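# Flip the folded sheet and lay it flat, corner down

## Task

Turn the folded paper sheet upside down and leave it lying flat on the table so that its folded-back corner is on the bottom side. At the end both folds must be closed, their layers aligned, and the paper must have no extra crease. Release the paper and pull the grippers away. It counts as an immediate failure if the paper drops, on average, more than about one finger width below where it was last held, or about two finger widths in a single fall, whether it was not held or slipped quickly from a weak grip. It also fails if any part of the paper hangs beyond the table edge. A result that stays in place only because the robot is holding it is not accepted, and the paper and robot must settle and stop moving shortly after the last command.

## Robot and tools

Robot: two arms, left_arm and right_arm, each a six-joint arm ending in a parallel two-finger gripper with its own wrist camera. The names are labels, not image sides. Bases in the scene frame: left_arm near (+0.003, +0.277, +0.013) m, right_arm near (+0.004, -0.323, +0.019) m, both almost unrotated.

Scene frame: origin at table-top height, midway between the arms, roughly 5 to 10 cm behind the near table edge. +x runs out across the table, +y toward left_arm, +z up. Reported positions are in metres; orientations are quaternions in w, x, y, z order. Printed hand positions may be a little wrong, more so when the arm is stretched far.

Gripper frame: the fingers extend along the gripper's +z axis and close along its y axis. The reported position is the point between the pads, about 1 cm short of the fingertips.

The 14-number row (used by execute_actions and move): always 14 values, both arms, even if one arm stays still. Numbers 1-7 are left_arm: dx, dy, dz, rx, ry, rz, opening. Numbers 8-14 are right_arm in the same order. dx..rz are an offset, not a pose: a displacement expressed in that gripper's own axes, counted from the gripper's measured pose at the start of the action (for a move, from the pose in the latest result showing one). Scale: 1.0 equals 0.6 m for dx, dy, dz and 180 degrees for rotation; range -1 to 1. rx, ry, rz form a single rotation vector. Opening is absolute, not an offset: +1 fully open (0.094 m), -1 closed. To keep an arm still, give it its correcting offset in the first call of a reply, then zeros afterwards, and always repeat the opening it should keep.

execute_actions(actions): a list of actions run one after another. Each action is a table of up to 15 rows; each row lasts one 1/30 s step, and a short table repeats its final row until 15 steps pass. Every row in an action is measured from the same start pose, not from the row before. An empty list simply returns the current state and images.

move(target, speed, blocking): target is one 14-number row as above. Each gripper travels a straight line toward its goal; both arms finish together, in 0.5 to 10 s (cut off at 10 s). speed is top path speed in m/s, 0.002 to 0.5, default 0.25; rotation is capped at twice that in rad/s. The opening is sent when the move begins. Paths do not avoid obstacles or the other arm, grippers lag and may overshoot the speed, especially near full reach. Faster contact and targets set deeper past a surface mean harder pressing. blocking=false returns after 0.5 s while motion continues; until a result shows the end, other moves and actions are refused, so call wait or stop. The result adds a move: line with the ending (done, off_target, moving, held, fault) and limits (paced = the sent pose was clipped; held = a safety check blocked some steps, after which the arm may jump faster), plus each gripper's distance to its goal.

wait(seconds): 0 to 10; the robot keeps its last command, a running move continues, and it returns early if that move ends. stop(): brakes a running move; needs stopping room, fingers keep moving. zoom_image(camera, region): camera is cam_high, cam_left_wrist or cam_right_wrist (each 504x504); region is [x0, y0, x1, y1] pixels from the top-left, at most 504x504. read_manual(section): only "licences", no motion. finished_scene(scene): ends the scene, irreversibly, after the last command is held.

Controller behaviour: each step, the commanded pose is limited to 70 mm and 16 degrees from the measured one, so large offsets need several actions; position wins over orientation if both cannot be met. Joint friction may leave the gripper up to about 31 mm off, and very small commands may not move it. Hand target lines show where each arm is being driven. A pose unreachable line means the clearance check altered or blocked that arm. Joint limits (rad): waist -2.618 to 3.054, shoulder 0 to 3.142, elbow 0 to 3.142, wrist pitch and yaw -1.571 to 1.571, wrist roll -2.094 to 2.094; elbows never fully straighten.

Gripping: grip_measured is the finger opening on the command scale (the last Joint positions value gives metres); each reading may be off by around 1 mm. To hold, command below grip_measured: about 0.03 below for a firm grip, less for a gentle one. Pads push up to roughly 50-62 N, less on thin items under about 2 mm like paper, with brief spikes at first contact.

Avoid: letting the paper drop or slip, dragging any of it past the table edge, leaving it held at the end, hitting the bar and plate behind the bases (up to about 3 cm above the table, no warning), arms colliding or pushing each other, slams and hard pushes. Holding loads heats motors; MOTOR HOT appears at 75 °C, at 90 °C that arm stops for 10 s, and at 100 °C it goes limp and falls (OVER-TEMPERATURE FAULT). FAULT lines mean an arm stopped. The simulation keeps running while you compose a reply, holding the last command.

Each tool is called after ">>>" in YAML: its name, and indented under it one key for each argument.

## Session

>>> execute_actions:
  actions: []

Scene clock: 0.00 s.
left_arm: end_effector_position=(+0.3848, +0.3124, +0.4113) grip_measured=+1.000 end_effector_quat_wxyz=(+0.705, -0.032, +0.708, -0.002) | right_arm: end_effector_position=(+0.3672, -0.3362, +0.4320) grip_measured=+1.000 end_effector_quat_wxyz=(+0.720, +0.009, +0.693, +0.018)
Joint positions: left_arm=[-0.011  1.062  1.047  0.009  0.003 -0.001  0.094] | right_arm=[-0.003  1.037  1.031  0.01  -0.012 -0.001  0.094]
Joint velocities: left_arm=[-0.007 -0.007 -0.007 -0.022 -0.051 -0.022  0.   ] | right_arm=[ 0.007 -0.012  0.017 -0.022  0.081 -0.007  0.   ]
Motor temperatures (°C, as the motors report them): left_arm=[28 37 33 32 29 30] | right_arm=[26 33 30 35 27 26]
Hand target (left_arm): +0.385, +0.312, +0.411; +0.705, -0.032, +0.708, -0.002
Hand target (right_arm): +0.367, -0.336, +0.432; +0.720, +0.009, +0.693, +0.018

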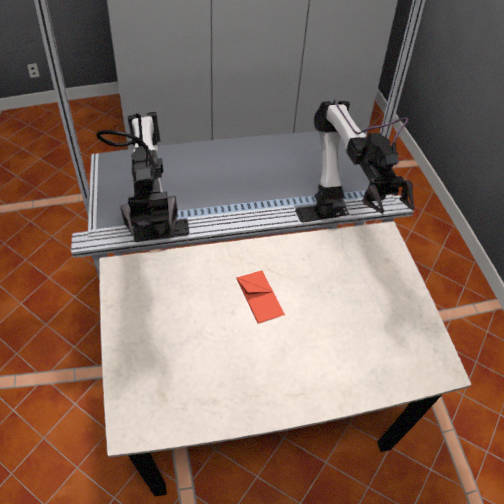

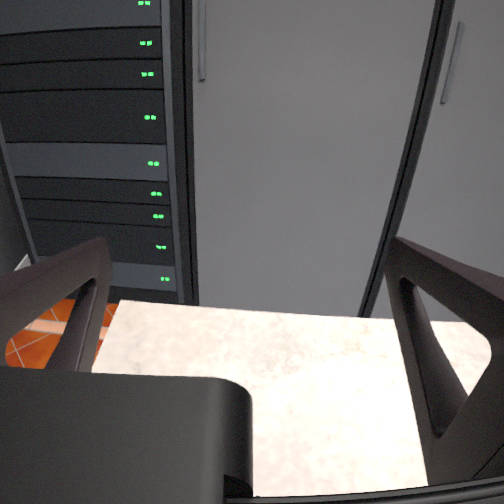

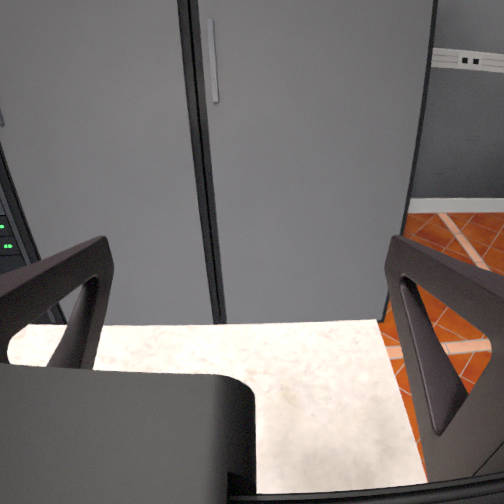

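>>> zoom_image:
  camera: "cam_high"
  region: [210, 250, 310, 350]

Region (210, 250, 310, 350) of cam_high's 504x504 image, scaled by 5.040, with more detail than that image has.

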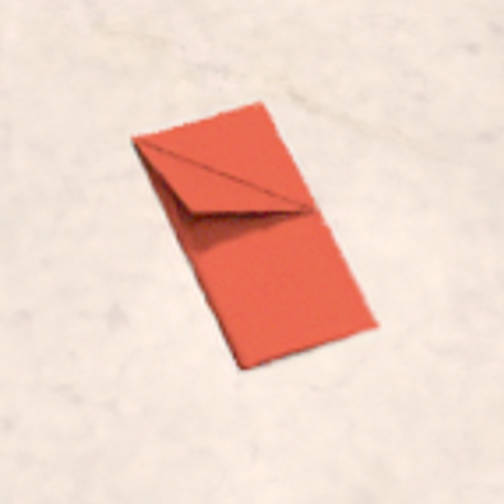

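>>> move:
  target: [0,0,0,0,0,0,1,0.66,0.37,-0.16,-0.404,-0.114,-0.532,-0.2]
  speed: 0.3

Scene clock: 18.37 s.
left_arm: end_effector_position=(+0.3848, +0.3124, +0.4113) grip_measured=+1.000 end_effector_quat_wxyz=(+0.705, -0.032, +0.708, -0.002) | right_arm: end_effector_position=(+0.2789, -0.1058, +0.0469) grip_measured=-0.197 end_effector_quat_wxyz=(-0.477, +0.838, -0.234, +0.124)
Joint positions: left_arm=[-0.011  1.062  1.047  0.009  0.003 -0.001  0.094] | right_arm=[ 0.426  1.684  0.359  0.636 -0.504 -1.921  0.038]
Joint velocities: left_arm=[-0.027  0.017 -0.017  0.007 -0.022 -0.007  0.   ] | right_arm=[ 0.002 -0.002 -0.012  0.066 -0.022 -0.022  0.   ]
Motor temperatures (°C, as the motors report them): left_arm=[28 36 36 38 29 30] | right_arm=[26 33 34 40 27 26]
Hand target (left_arm): +0.385, +0.312, +0.411; +0.705, -0.032, +0.708, -0.002
Hand target (right_arm): +0.282, -0.101, +0.044; -0.472, +0.842, -0.229, +0.124
Off the commanded pose (left_arm): 0.000 m, 0 deg.
Off the commanded pose (right_arm): 0.009 m, 1 deg.
move: done

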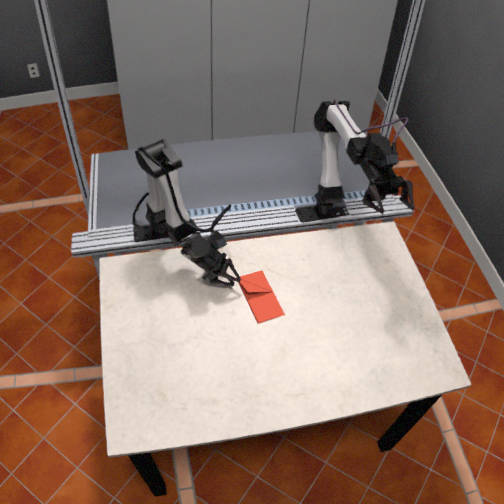

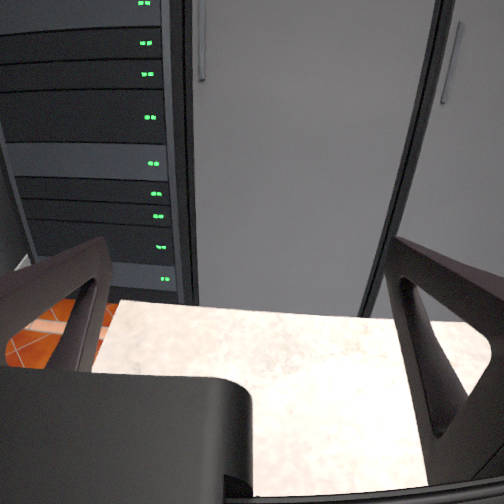

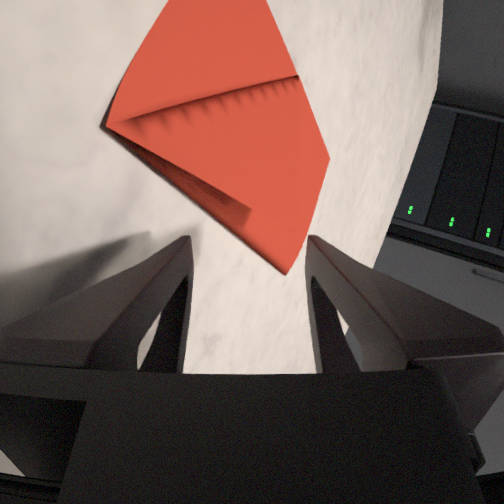

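>>> move:
  target: [0,0,0,0,0,0,1,0.015,-0.02,0.075,0,0,-0.04,-0.2]
  speed: 0.04

Scene clock: 22.73 s.
left_arm: end_effector_position=(+0.3848, +0.3124, +0.4113) grip_measured=+1.000 end_effector_quat_wxyz=(+0.705, -0.032, +0.708, -0.002) | right_arm: end_effector_position=(+0.3032, -0.0795, +0.0323) grip_measured=-0.197 end_effector_quat_wxyz=(-0.465, +0.853, -0.190, +0.144)
Joint positions: left_arm=[-0.011  1.062  1.047  0.009  0.003 -0.001  0.094] | right_arm=[ 0.478  1.858  0.487  0.681 -0.465 -1.994  0.038]
Joint velocities: left_arm=[-0.012  0.017  0.012  0.007 -0.095 -0.007  0.   ] | right_arm=[ 0.012 -0.002  0.002  0.037 -0.066 -0.095  0.001]
Motor temperatures (°C, as the motors report them): left_arm=[28 36 37 39 29 30] | right_arm=[26 33 34 40 27 26]
Hand target (left_arm): +0.385, +0.312, +0.411; +0.705, -0.032, +0.708, -0.002
Hand target (right_arm): +0.309, -0.073, +0.034; -0.468, +0.851, -0.181, +0.154
Off the commanded pose (left_arm): 0.000 m, 0 deg.
Off the commanded pose (right_arm): 0.010 m, 2 deg.
move: done

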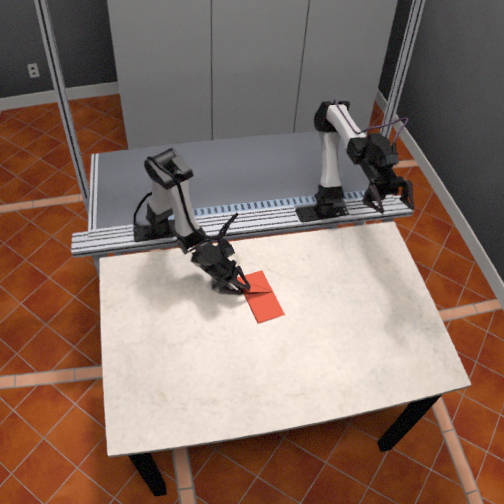

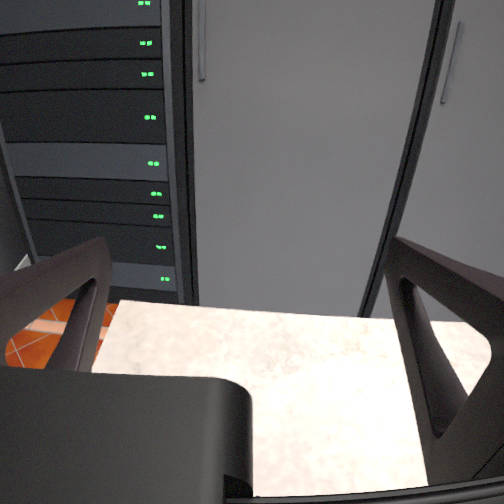

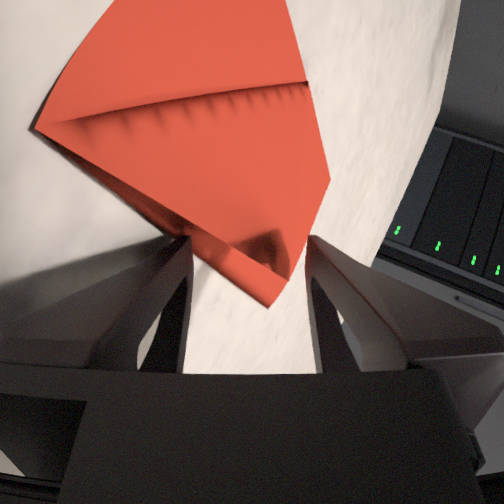

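>>> move:
  target: [0,0,0,0,0,0,1,0,-0.03,0,0,0,0,-0.2]
  speed: 0.03

>>> move:
  target: [0,0,0,0,0,0,1,-0.015,-0.03,0.05,0,0,0,-0.2]
  speed: 0.03

Scene clock: 27.33 s.
left_arm: end_effector_position=(+0.3848, +0.3124, +0.4113) grip_measured=+1.000 end_effector_quat_wxyz=(+0.705, -0.032, +0.708, -0.002) | right_arm: end_effector_position=(+0.3020, -0.0766, +0.0375) grip_measured=-0.197 end_effector_quat_wxyz=(-0.460, +0.856, -0.194, +0.137)
Joint positions: left_arm=[-0.011  1.062  1.047  0.009  0.003 -0.001  0.094] | right_arm=[ 0.49   1.825  0.505  0.615 -0.457 -1.982  0.038]
Joint velocities: left_arm=[-0.007 -0.002  0.002 -0.051 -0.066  0.095  0.   ] | right_arm=[-0.007 -0.012 -0.002 -0.037  0.007 -0.007  0.001]
Motor temperatures (°C, as the motors report them): left_arm=[28 36 37 40 29 30] | right_arm=[26 34 34 40 27 26]
Hand target (left_arm): +0.385, +0.312, +0.411; +0.705, -0.032, +0.708, -0.002
Hand target (right_arm): +0.307, -0.071, +0.047; -0.465, +0.853, -0.190, +0.144
Off the commanded pose (left_arm): 0.000 m, 0 deg.
Off the commanded pose (right_arm): 0.013 m, 1 deg.
move: off_target (right_arm)

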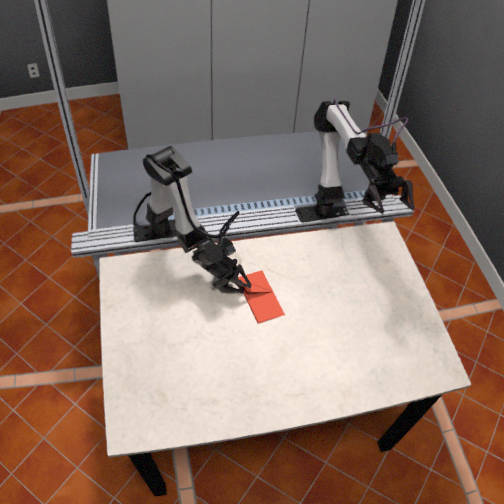

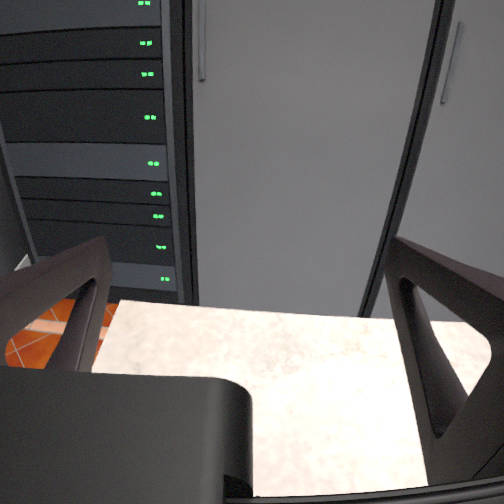

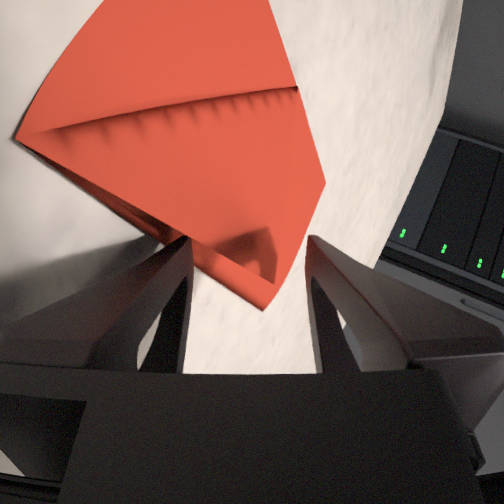

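Scene clock: 28.80 s.
left_arm: end_effector_position=(+0.3848, +0.3124, +0.4113) grip_measured=+1.000 end_effector_quat_wxyz=(+0.705, -0.032, +0.708, -0.002) | right_arm: end_effector_position=(+0.3057, -0.0487, +0.0356) grip_measured=-0.197 end_effector_quat_wxyz=(-0.457, +0.857, -0.196, +0.132)
Joint positions: left_arm=[-0.011  1.062  1.047  0.009  0.003 -0.001  0.094] | right_arm=[ 0.57   1.884  0.577  0.615 -0.397 -1.924  0.038]
Joint velocities: left_arm=[-0.007  0.002 -0.012  0.051 -0.051 -0.037  0.   ] | right_arm=[-0.012  0.007  0.017  0.037  0.022 -0.066 -0.   ]
Motor temperatures (°C, as the motors report them): left_arm=[28 36 38 41 29 30] | right_arm=[26 34 34 40 27 26]
Hand target (left_arm): +0.385, +0.312, +0.411; +0.705, -0.032, +0.708, -0.002
Hand target (right_arm): +0.310, -0.042, +0.036; -0.460, +0.856, -0.194, +0.136
Off the commanded pose (left_arm): 0.000 m, 0 deg.
Off the commanded pose (right_arm): 0.009 m, 1 deg.
move: done

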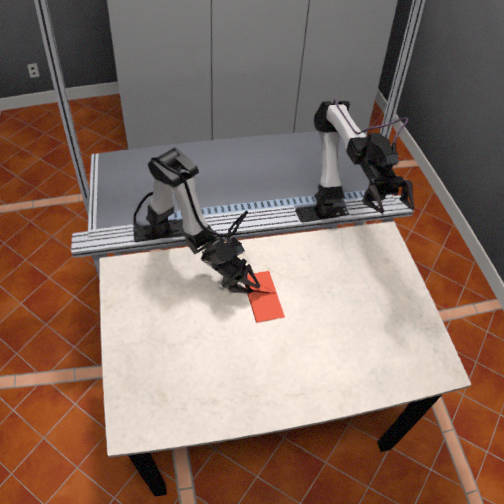

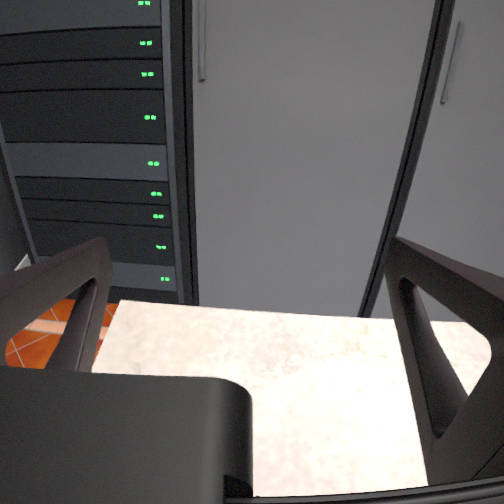

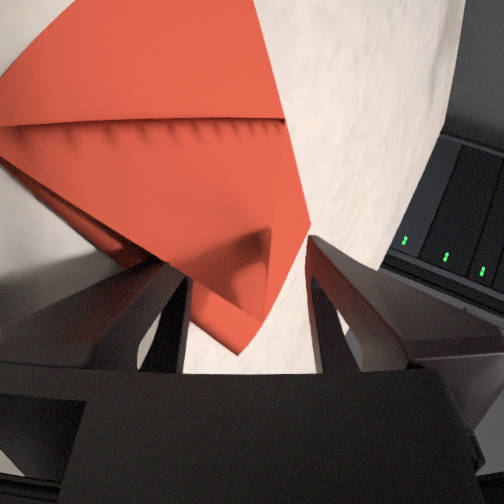

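Under the flap, and it rotated the helpful way. Slightly deeper, then close.

>>> move:
  target: [0,0,0,0,0,0,1,0,-0.008,0.028,0,0,0,-0.45]
  speed: 0.03

>>> move:
  target: [0,0,0,0,0,0,1,0,0,0,0,0,0,-1]

Scene clock: 32.17 s.
left_arm: end_effector_position=(+0.3848, +0.3124, +0.4113) grip_measured=+1.000 end_effector_quat_wxyz=(+0.705, -0.032, +0.708, -0.002) | right_arm: end_effector_position=(+0.3088, -0.0413, +0.0301) grip_measured=-0.447 end_effector_quat_wxyz=(-0.454, +0.859, -0.198, +0.128)
Joint positions: left_arm=[-0.011  1.062  1.047  0.009  0.003 -0.001  0.094] | right_arm=[ 0.585  1.922  0.607  0.615 -0.388 -1.912  0.026]
Joint velocities: left_arm=[ 0.002 -0.032 -0.017 -0.081 -0.022  0.022  0.   ] | right_arm=[-0.012  0.027  0.002  0.022 -0.022  0.037 -0.001]
Motor temperatures (°C, as the motors report them): left_arm=[28 36 38 41 29 30] | right_arm=[26 34 35 41 27 26]
Hand target (left_arm): +0.385, +0.312, +0.411; +0.705, -0.032, +0.708, -0.002
Hand target (right_arm): +0.313, -0.034, +0.031; -0.457, +0.857, -0.196, +0.132
Off the commanded pose (left_arm): 0.000 m, 0 deg.
Off the commanded pose (right_arm): 0.009 m, 1 deg.
move: done

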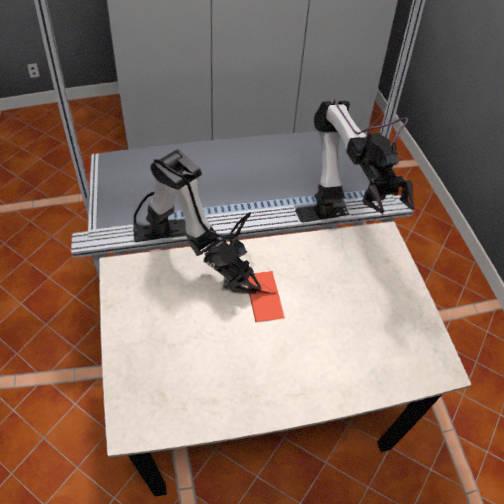

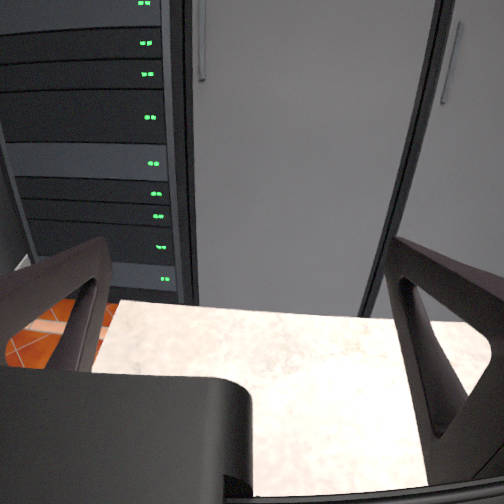

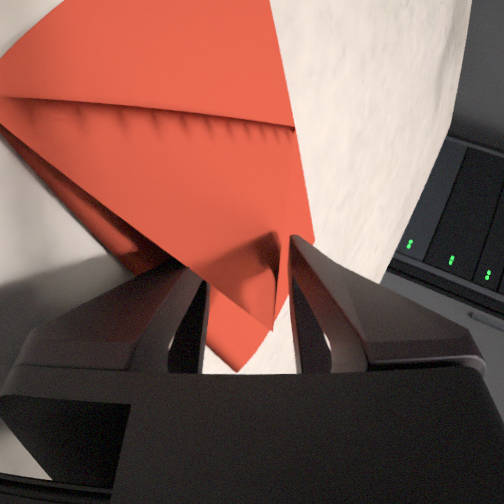

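Scene clock: 32.67 s.
left_arm: end_effector_position=(+0.3848, +0.3124, +0.4113) grip_measured=+1.000 end_effector_quat_wxyz=(+0.705, -0.032, +0.708, -0.002) | right_arm: end_effector_position=(+0.3088, -0.0413, +0.0301) grip_measured=-0.993 end_effector_quat_wxyz=(-0.454, +0.859, -0.198, +0.128)
Joint positions: left_arm=[-0.011  1.062  1.047  0.009  0.003 -0.001  0.094] | right_arm=[ 0.585  1.922  0.607  0.615 -0.388 -1.912  0.   ]
Joint velocities: left_arm=[-0.017 -0.007 -0.017  0.007 -0.007 -0.007  0.   ] | right_arm=[-0.002  0.002 -0.002 -0.037 -0.037  0.007  0.   ]
Motor temperatures (°C, as the motors report them): left_arm=[28 36 38 41 29 30] | right_arm=[26 34 35 41 27 26]
Hand target (left_arm): +0.385, +0.312, +0.411; +0.705, -0.032, +0.708, -0.002
Hand target (right_arm): +0.309, -0.041, +0.030; -0.454, +0.859, -0.198, +0.128
Off the commanded pose (left_arm): 0.000 m, 0 deg.
Off the commanded pose (right_arm): 0.000 m, 0 deg.
move: done

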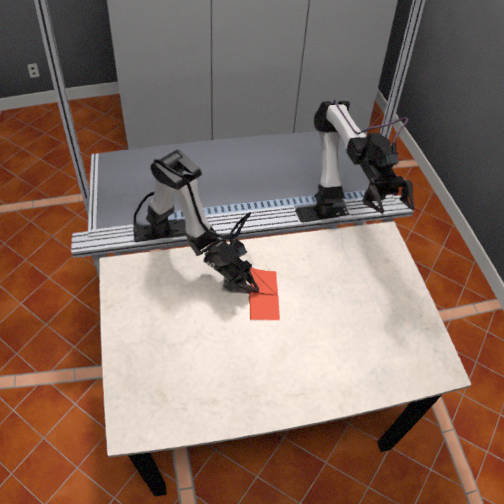

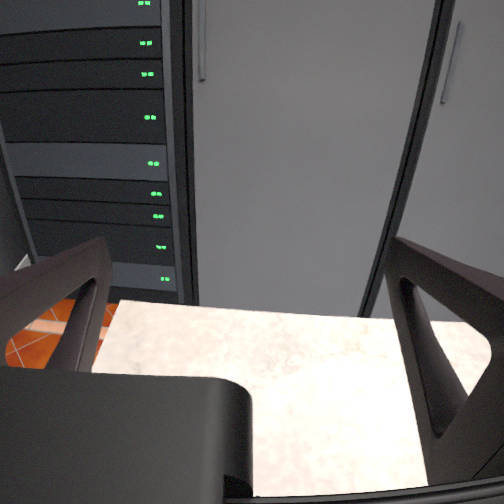

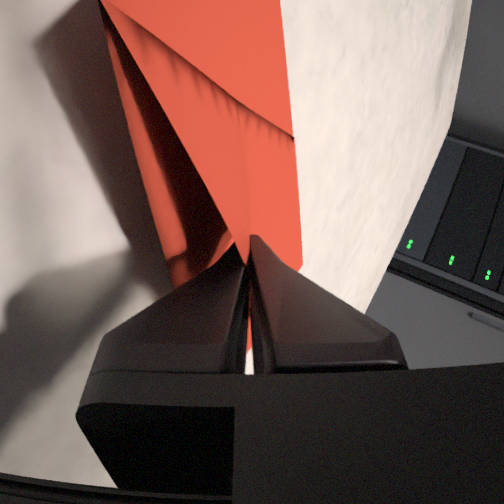

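>>> move:
  target: [0.5,-0.1,-0.03,0.08,0.5,0,-1,0.05,-0.27,-0.13,0,0,0.47,-1]
  speed: 0.13

>>> move:
  target: [0,0,0,0,0,0,-1,0.09,0.02,0.07,0,0,0.56,-1]
  speed: 0.17

Scene clock: 42.87 s.
left_arm: end_effector_position=(+0.3693, +0.2443, +0.1132) grip_measured=-0.984 end_effector_quat_wxyz=(+0.007, +0.046, +0.994, -0.100) | right_arm: end_effector_position=(+0.3371, -0.0247, +0.1940) grip_measured=-0.993 end_effector_quat_wxyz=(+0.412, -0.509, +0.726, +0.209)
Joint positions: left_arm=[-0.086  1.936  1.623 -1.252  0.153  0.062  0.001] | right_arm=[ 0.585  1.624  1.099 -0.201 -0.39  -0.452  0.   ]
Joint velocities: left_arm=[-0.012 -0.007 -0.002 -0.037 -0.051  0.007  0.   ] | right_arm=[-0.007  0.002 -0.002 -0.081  0.081  0.037 -0.   ]
Motor temperatures (°C, as the motors report them): left_arm=[28 36 40 41 29 30] | right_arm=[26 36 36 41 27 26]
Hand target (left_arm): +0.368, +0.237, +0.113; -0.002, +0.057, +0.993, -0.105
Hand target (right_arm): +0.341, -0.028, +0.207; +0.422, -0.502, +0.725, +0.211
Off the commanded pose (left_arm): 0.007 m, 2 deg.
Off the commanded pose (right_arm): 0.016 m, 1 deg.
move: off_target (right_arm)

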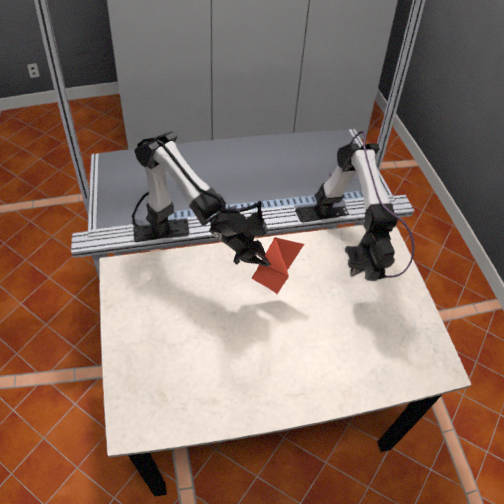

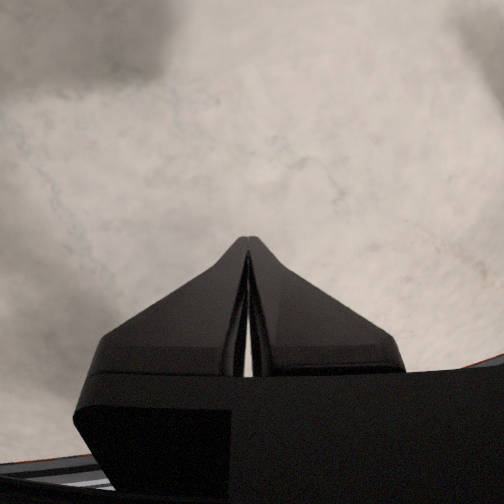

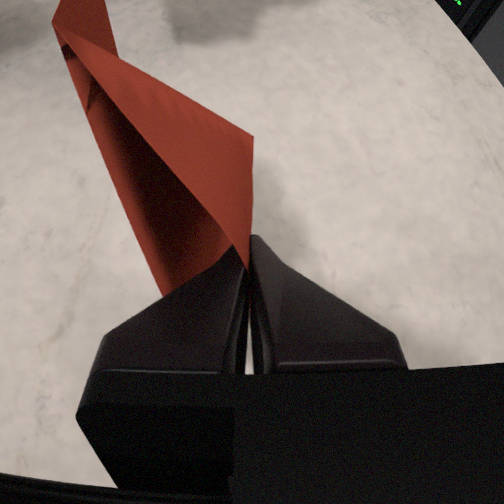

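Scene clock: 48.53 s.
left_arm: end_effector_position=(+0.3693, +0.2443, +0.1132) grip_measured=-0.984 end_effector_quat_wxyz=(+0.007, +0.046, +0.994, -0.100) | right_arm: end_effector_position=(+0.3380, -0.0232, +0.1398) grip_measured=-0.993 end_effector_quat_wxyz=(+0.109, +0.230, +0.851, +0.459)
Joint positions: left_arm=[-0.086  1.936  1.623 -1.252  0.153  0.062  0.001] | right_arm=[ 0.585  1.698  0.928  0.069 -0.39   1.306  0.   ]
Joint velocities: left_arm=[-0.002 -0.017 -0.002 -0.037 -0.066 -0.066 -0.   ] | right_arm=[ 0.007 -0.002  0.007  0.081 -0.037  0.022 -0.   ]
Motor temperatures (°C, as the motors report them): left_arm=[28 39 40 39 29 30] | right_arm=[26 36 36 41 27 26]
Hand target (left_arm): +0.369, +0.244, +0.113; +0.007, +0.046, +0.994, -0.100
Hand target (right_arm): +0.334, -0.021, +0.126; +0.102, +0.235, +0.855, +0.450
Off the commanded pose (left_arm): 0.000 m, 0 deg.
Off the commanded pose (right_arm): 0.016 m, 1 deg.
move: off_target (right_arm)

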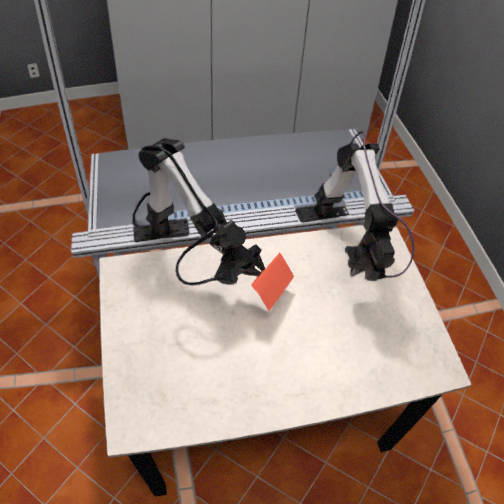

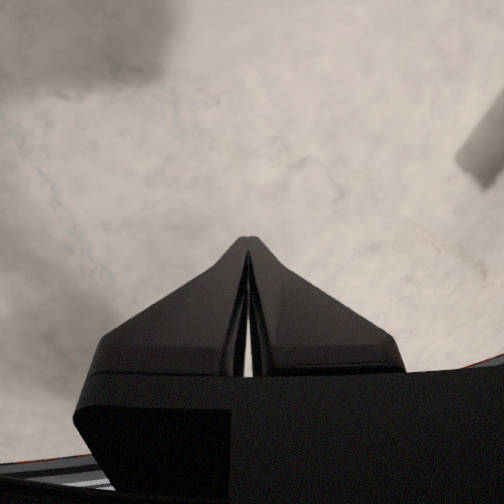

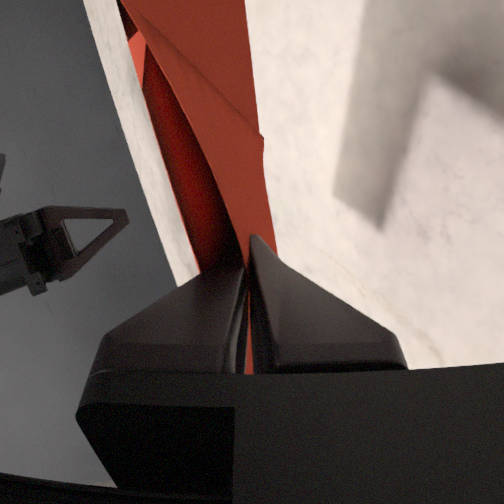

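>>> move:
  target: [0,-0.1,0,0,0,0,-1,0,-0.235,0.05,0,0,0,-1]
  speed: 0.04

>>> zoom_image:
  camera: "cam_high"
  region: [210, 250, 310, 350]

Scene clock: 56.10 s.
left_arm: end_effector_position=(+0.3629, +0.1898, +0.1190) grip_measured=-0.984 end_effector_quat_wxyz=(+0.001, +0.043, +0.994, -0.100) | right_arm: end_effector_position=(+0.3104, -0.0649, +0.0150) grip_measured=-0.993 end_effector_quat_wxyz=(+0.112, +0.230, +0.851, +0.459)
Joint positions: left_arm=[-0.235  1.936  1.636 -1.253  0.153 -0.094  0.001] | right_arm=[ 0.511  1.959  0.555  0.687 -0.443  1.251  0.   ]
Joint velocities: left_arm=[ 0.007 -0.022 -0.007  0.037 -0.007 -0.022 -0.001] | right_arm=[-0.002 -0.012 -0.007  0.022  0.022 -0.037 -0.001]
Motor temperatures (°C, as the motors report them): left_arm=[28 41 40 37 29 30] | right_arm=[26 36 36 42 27 26]
Hand target (left_arm): +0.364, +0.185, +0.125; +0.006, +0.046, +0.994, -0.099
Hand target (right_arm): +0.308, -0.069, +0.008; +0.109, +0.231, +0.851, +0.458
Off the commanded pose (left_arm): 0.007 m, 1 deg.
Off the commanded pose (right_arm): 0.010 m, 0 deg.
move: done

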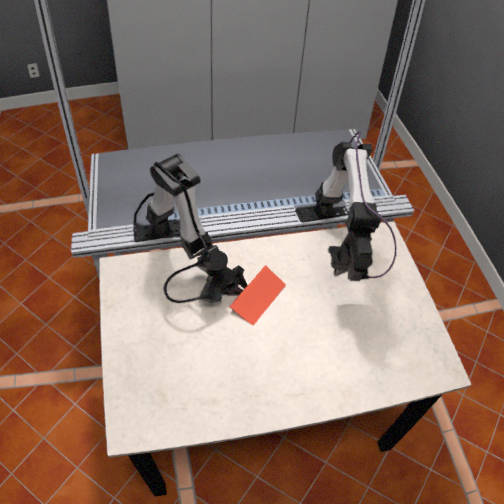

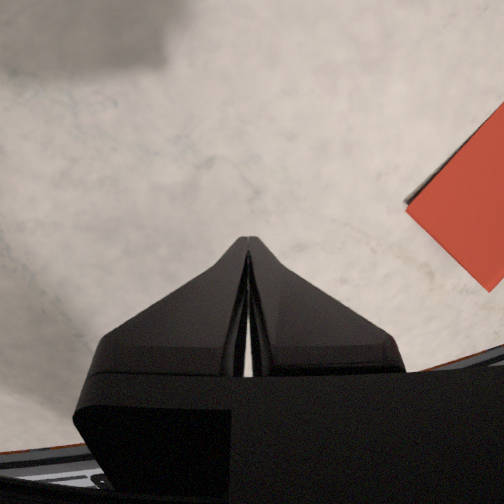

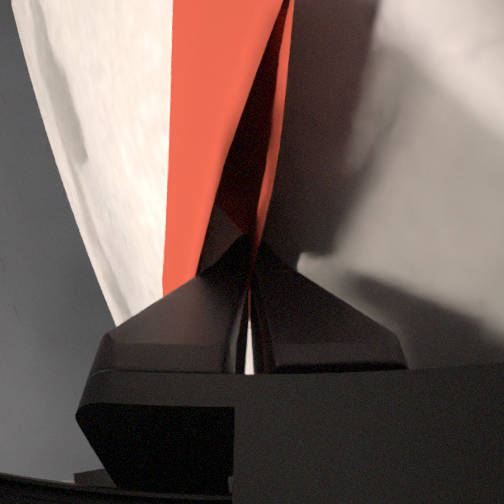

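Region (210, 250, 310, 350) of cam_high's 504x504 image, scaled by 5.040, with more detail than that image has.

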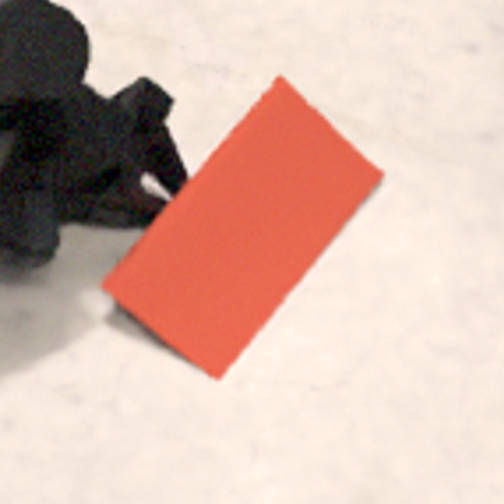

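>>> move:
  target: [0.01,-0.285,0.19,0,0,0,-1,0,-0.012,0.006,0,0,0,-1]
  speed: 0.12

>>> move:
  target: [0,0,0.075,0,0,0,-1,0,0,0,0,0,0,-1]
  speed: 0.03

Scene clock: 63.43 s.
left_arm: end_effector_position=(+0.3350, +0.0074, +0.0424) grip_measured=-0.984 end_effector_quat_wxyz=(-0.008, +0.044, +0.994, -0.096) | right_arm: end_effector_position=(+0.3129, -0.0635, +0.0188) grip_measured=-0.993 end_effector_quat_wxyz=(+0.119, +0.226, +0.847, +0.466)
Joint positions: left_arm=[-0.687  2.175  1.649 -0.982  0.133 -0.547  0.001] | right_arm=[ 0.511  1.959  0.555  0.708 -0.443  1.25   0.   ]
Joint velocities: left_arm=[ 0.012 -0.022 -0.022  0.007 -0.081 -0.095 -0.   ] | right_arm=[-0.012 -0.007 -0.002  0.066 -0.081 -0.022  0.   ]
Motor temperatures (°C, as the motors report them): left_arm=[28 43 40 37 29 30] | right_arm=[26 37 35 43 27 26]
Hand target (left_arm): +0.340, +0.001, +0.040; +0.001, +0.043, +0.994, -0.099
Hand target (right_arm): +0.310, -0.066, +0.007; +0.112, +0.230, +0.851, +0.459
Off the commanded pose (left_arm): 0.009 m, 1 deg.
Off the commanded pose (right_arm): 0.012 m, 1 deg.
move: off_target (right_arm)

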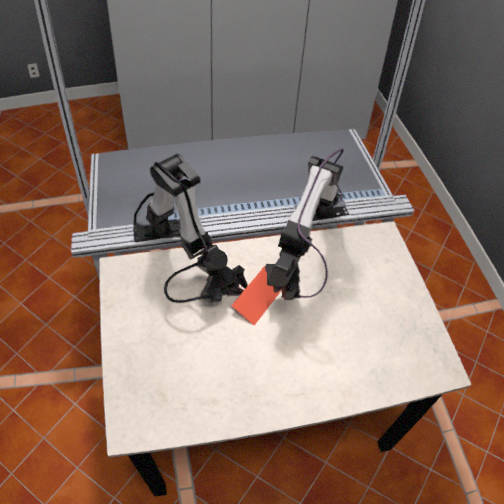

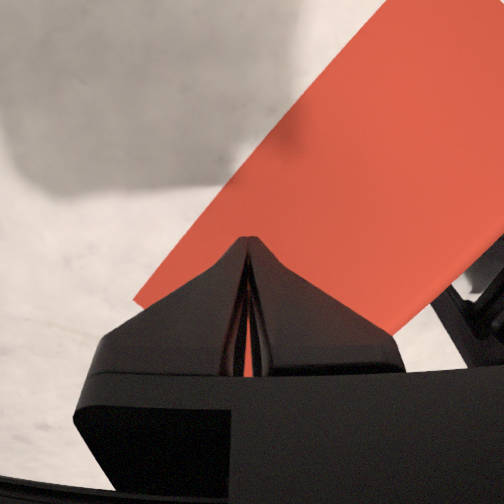

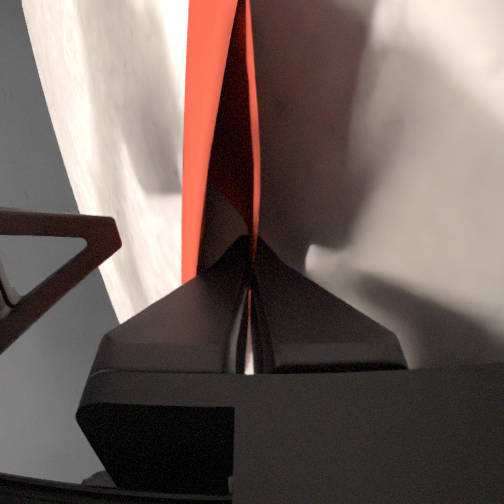

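Scene clock: 65.23 s.
left_arm: end_effector_position=(+0.3394, +0.0027, +0.0094) grip_measured=-0.984 end_effector_quat_wxyz=(-0.002, +0.041, +0.994, -0.100) | right_arm: end_effector_position=(+0.3129, -0.0635, +0.0188) grip_measured=-0.993 end_effector_quat_wxyz=(+0.119, +0.226, +0.847, +0.466)
Joint positions: left_arm=[-0.687  2.226  1.593 -0.861  0.133 -0.554  0.001] | right_arm=[ 0.511  1.959  0.555  0.708 -0.443  1.25   0.   ]
Joint velocities: left_arm=[ 0.007 -0.012  0.002  0.051  0.051  0.022  0.001] | right_arm=[ 0.002  0.017  0.002 -0.066  0.037  0.022 -0.   ]
Motor temperatures (°C, as the motors report them): left_arm=[28 44 40 36 29 30] | right_arm=[26 37 35 43 27 26]
Hand target (left_arm): +0.334, -0.001, -0.002; -0.008, +0.044, +0.994, -0.096
Hand target (right_arm): +0.313, -0.063, +0.019; +0.119, +0.226, +0.847, +0.466
Off the commanded pose (left_arm): 0.013 m, 1 deg.
Off the commanded pose (right_arm): 0.000 m, 0 deg.
move: off_target (left_arm)

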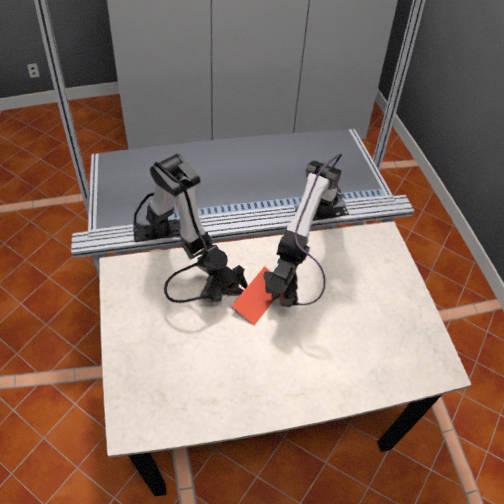

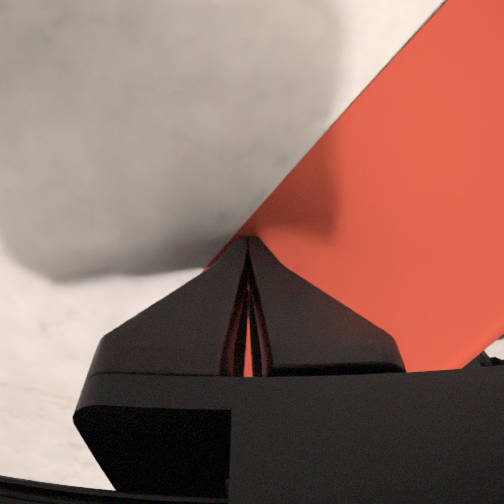

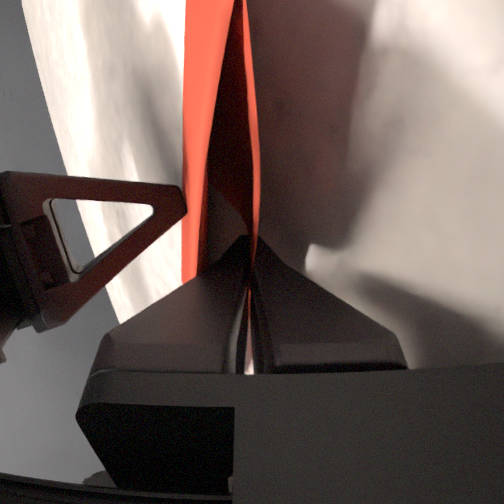

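Get the right gripper lower first.

>>> move:
  target: [0,0,0.025,0,0,0,-1,0,-0.028,0.008,0.02,0,0,-1]
  speed: 0.02

Scene clock: 68.90 s.
left_arm: end_effector_position=(+0.3442, -0.0007, +0.0101) grip_measured=-0.984 end_effector_quat_wxyz=(+0.008, +0.042, +0.993, -0.107) | right_arm: end_effector_position=(+0.3103, -0.0665, +0.0128) grip_measured=-0.993 end_effector_quat_wxyz=(+0.117, +0.225, +0.855, +0.453)
Joint positions: left_arm=[-0.687  2.226  1.593 -0.837  0.133 -0.554  0.001] | right_arm=[ 0.511  1.959  0.555  0.677 -0.434  1.231  0.   ]
Joint velocities: left_arm=[ 0.012  0.002 -0.002 -0.022 -0.051  0.007 -0.   ] | right_arm=[-0.002  0.012 -0.002 -0.007  0.037  0.007  0.001]
Motor temperatures (°C, as the motors report them): left_arm=[28 45 40 36 29 30] | right_arm=[26 37 35 42 27 26]
Hand target (left_arm): +0.339, +0.000, -0.005; -0.003, +0.041, +0.994, -0.100
Hand target (right_arm): +0.310, -0.068, +0.002; +0.111, +0.230, +0.861, +0.439
Off the commanded pose (left_arm): 0.016 m, 1 deg.
Off the commanded pose (right_arm): 0.011 m, 2 deg.
move: off_target (left_arm, right_arm)

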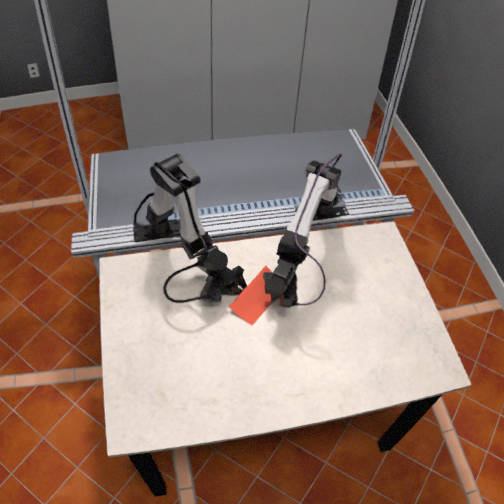

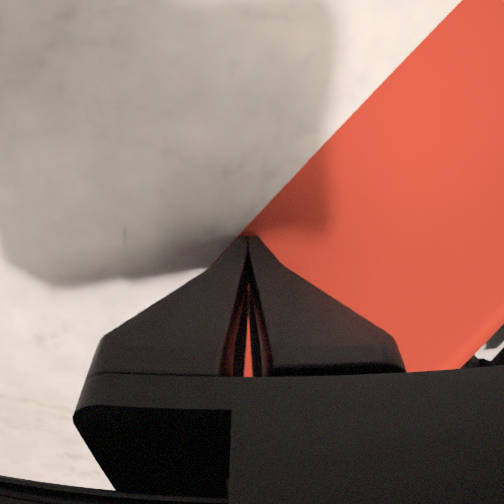

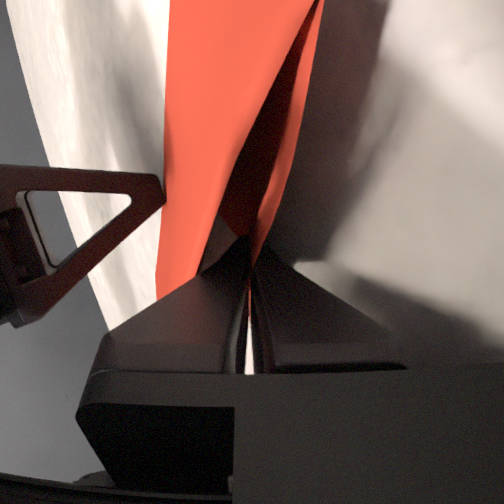

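>>> move:
  target: [0.01,0,0.015,0,0,0,-1,0.02,-0.05,-0.075,0.02,0,0,-0.93]
  speed: 0.015

Scene clock: 74.77 s.
left_arm: end_effector_position=(+0.3444, -0.0010, +0.0075) grip_measured=-0.984 end_effector_quat_wxyz=(+0.010, +0.040, +0.993, -0.108) | right_arm: end_effector_position=(+0.2774, -0.1026, +0.0133) grip_measured=-0.933 end_effector_quat_wxyz=(+0.114, +0.227, +0.867, +0.428)
Joint positions: left_arm=[-0.687  2.225  1.58  -0.818  0.133 -0.557  0.001] | right_arm=[ 0.462  1.796  0.407  0.59  -0.443  1.165  0.003]
Joint velocities: left_arm=[-0.012  0.002  0.007 -0.037 -0.066 -0.037 -0.001] | right_arm=[-0.017 -0.012 -0.007 -0.081  0.037  0.007 -0.   ]
Motor temperatures (°C, as the motors report them): left_arm=[28 47 40 36 29 30] | right_arm=[26 38 34 42 27 26]
Hand target (left_arm): +0.338, -0.002, +0.001; +0.008, +0.042, +0.993, -0.106
Hand target (right_arm): +0.273, -0.107, +0.013; +0.110, +0.228, +0.868, +0.426
Off the commanded pose (left_arm): 0.009 m, 0 deg.
Off the commanded pose (right_arm): 0.007 m, 1 deg.
move: done

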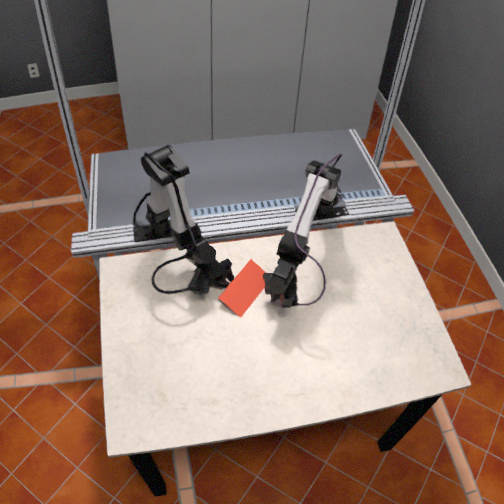

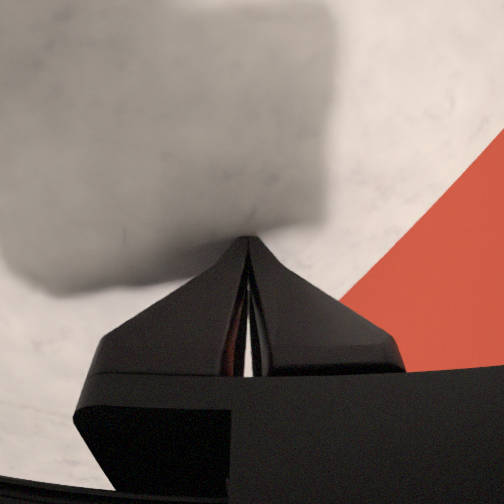

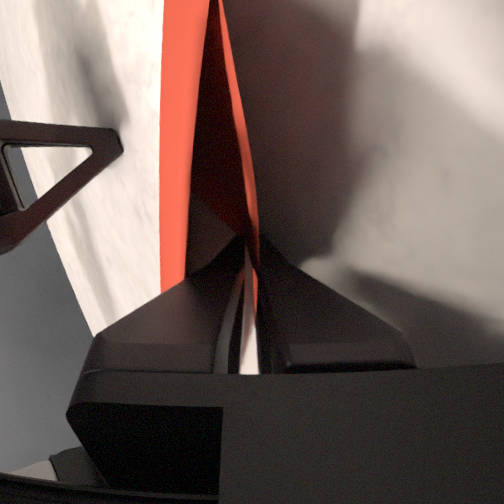

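Dragged; re-pin further in.

>>> move:
  target: [0.085,-0.075,-0.03,0,0,0,-1,0,0,0,0,0,0,-1]
  speed: 0.06

>>> move:
  target: [0,0,0.08,0,0,0,-1,0,0,0,0,0,0,-1]
  speed: 0.03

Scene clock: 81.20 s.
left_arm: end_effector_position=(+0.2981, -0.0410, +0.0365) grip_measured=-0.984 end_effector_quat_wxyz=(+0.018, +0.042, +0.992, -0.118) | right_arm: end_effector_position=(+0.2772, -0.1026, +0.0131) grip_measured=-0.992 end_effector_quat_wxyz=(+0.114, +0.227, +0.868, +0.427)
Joint positions: left_arm=[-0.833  2.13   1.535 -0.824  0.12  -0.702  0.001] | right_arm=[ 0.462  1.796  0.407  0.589 -0.443  1.165  0.   ]
Joint velocities: left_arm=[-0.022  0.017  0.002  0.037  0.037 -0.007  0.001] | right_arm=[-0.002 -0.017  0.012  0.022  0.037  0.007  0.   ]
Motor temperatures (°C, as the motors report them): left_arm=[28 50 39 36 29 30] | right_arm=[26 38 34 42 27 26]
Hand target (left_arm): +0.290, -0.037, +0.033; +0.010, +0.041, +0.993, -0.108
Hand target (right_arm): +0.277, -0.103, +0.013; +0.114, +0.227, +0.867, +0.428
Off the commanded pose (left_arm): 0.010 m, 2 deg.
Off the commanded pose (right_arm): 0.000 m, 0 deg.
move: done

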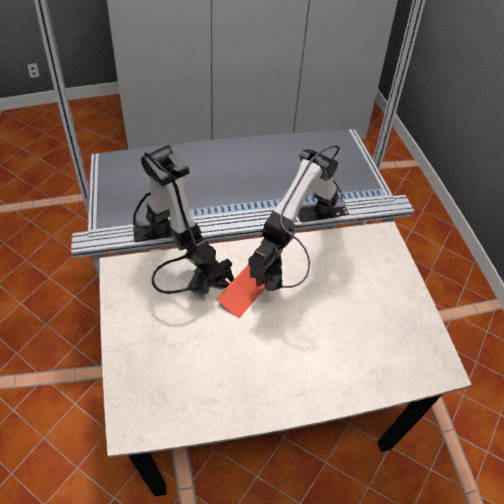

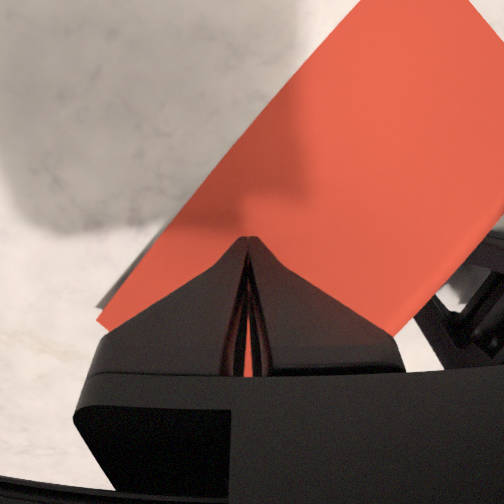

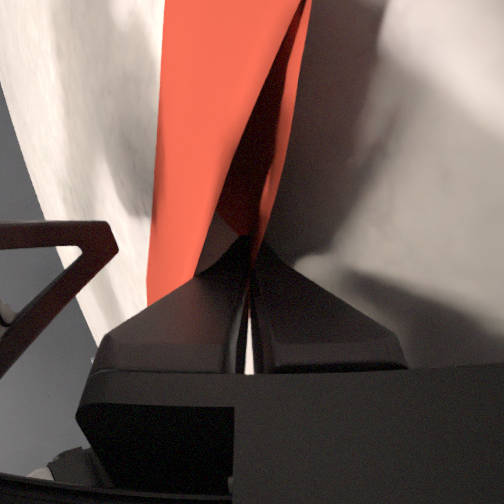

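Scene clock: 83.03 s.
left_arm: end_effector_position=(+0.3063, -0.0504, +0.0077) grip_measured=-0.984 end_effector_quat_wxyz=(+0.027, +0.039, +0.991, -0.126) | right_arm: end_effector_position=(+0.2772, -0.1026, +0.0131) grip_measured=-0.993 end_effector_quat_wxyz=(+0.114, +0.227, +0.868, +0.427)
Joint positions: left_arm=[-0.833  2.195  1.512 -0.713  0.12  -0.707  0.001] | right_arm=[ 0.462  1.796  0.407  0.589 -0.443  1.165  0.   ]
Joint velocities: left_arm=[-0.017 -0.002  0.017  0.007 -0.051  0.007  0.   ] | right_arm=[-0.002  0.027  0.002 -0.007 -0.022 -0.037 -0.002]
Motor temperatures (°C, as the motors report them): left_arm=[28 50 39 36 29 30] | right_arm=[26 38 34 42 27 26]
Hand target (left_arm): +0.299, -0.051, -0.010; +0.018, +0.042, +0.992, -0.118
Hand target (right_arm): +0.277, -0.103, +0.013; +0.114, +0.227, +0.868, +0.427
Off the commanded pose (left_arm): 0.019 m, 1 deg.
Off the commanded pose (right_arm): 0.000 m, 0 deg.
move: off_target (left_arm)

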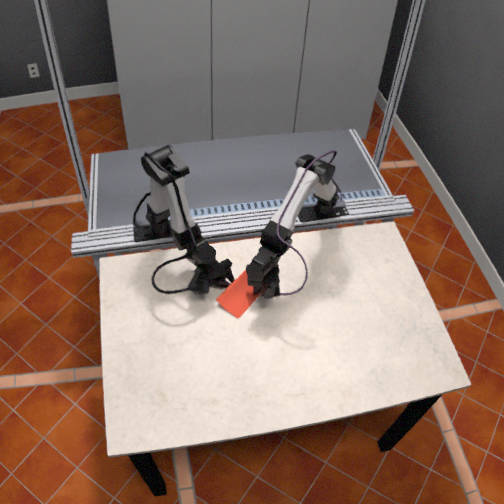

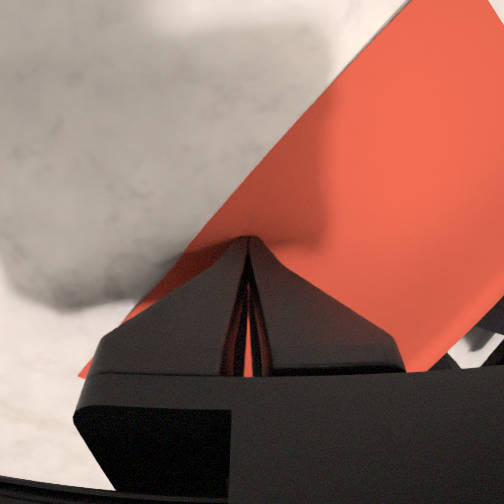

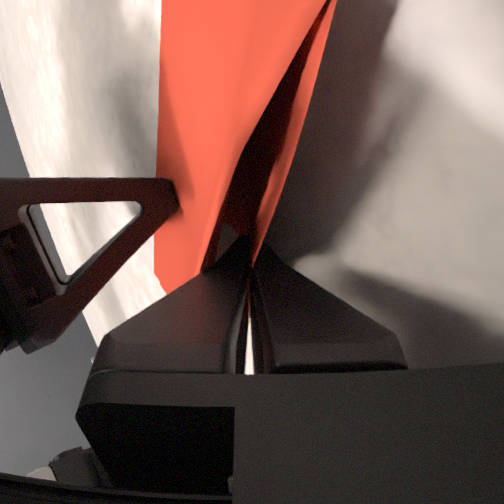

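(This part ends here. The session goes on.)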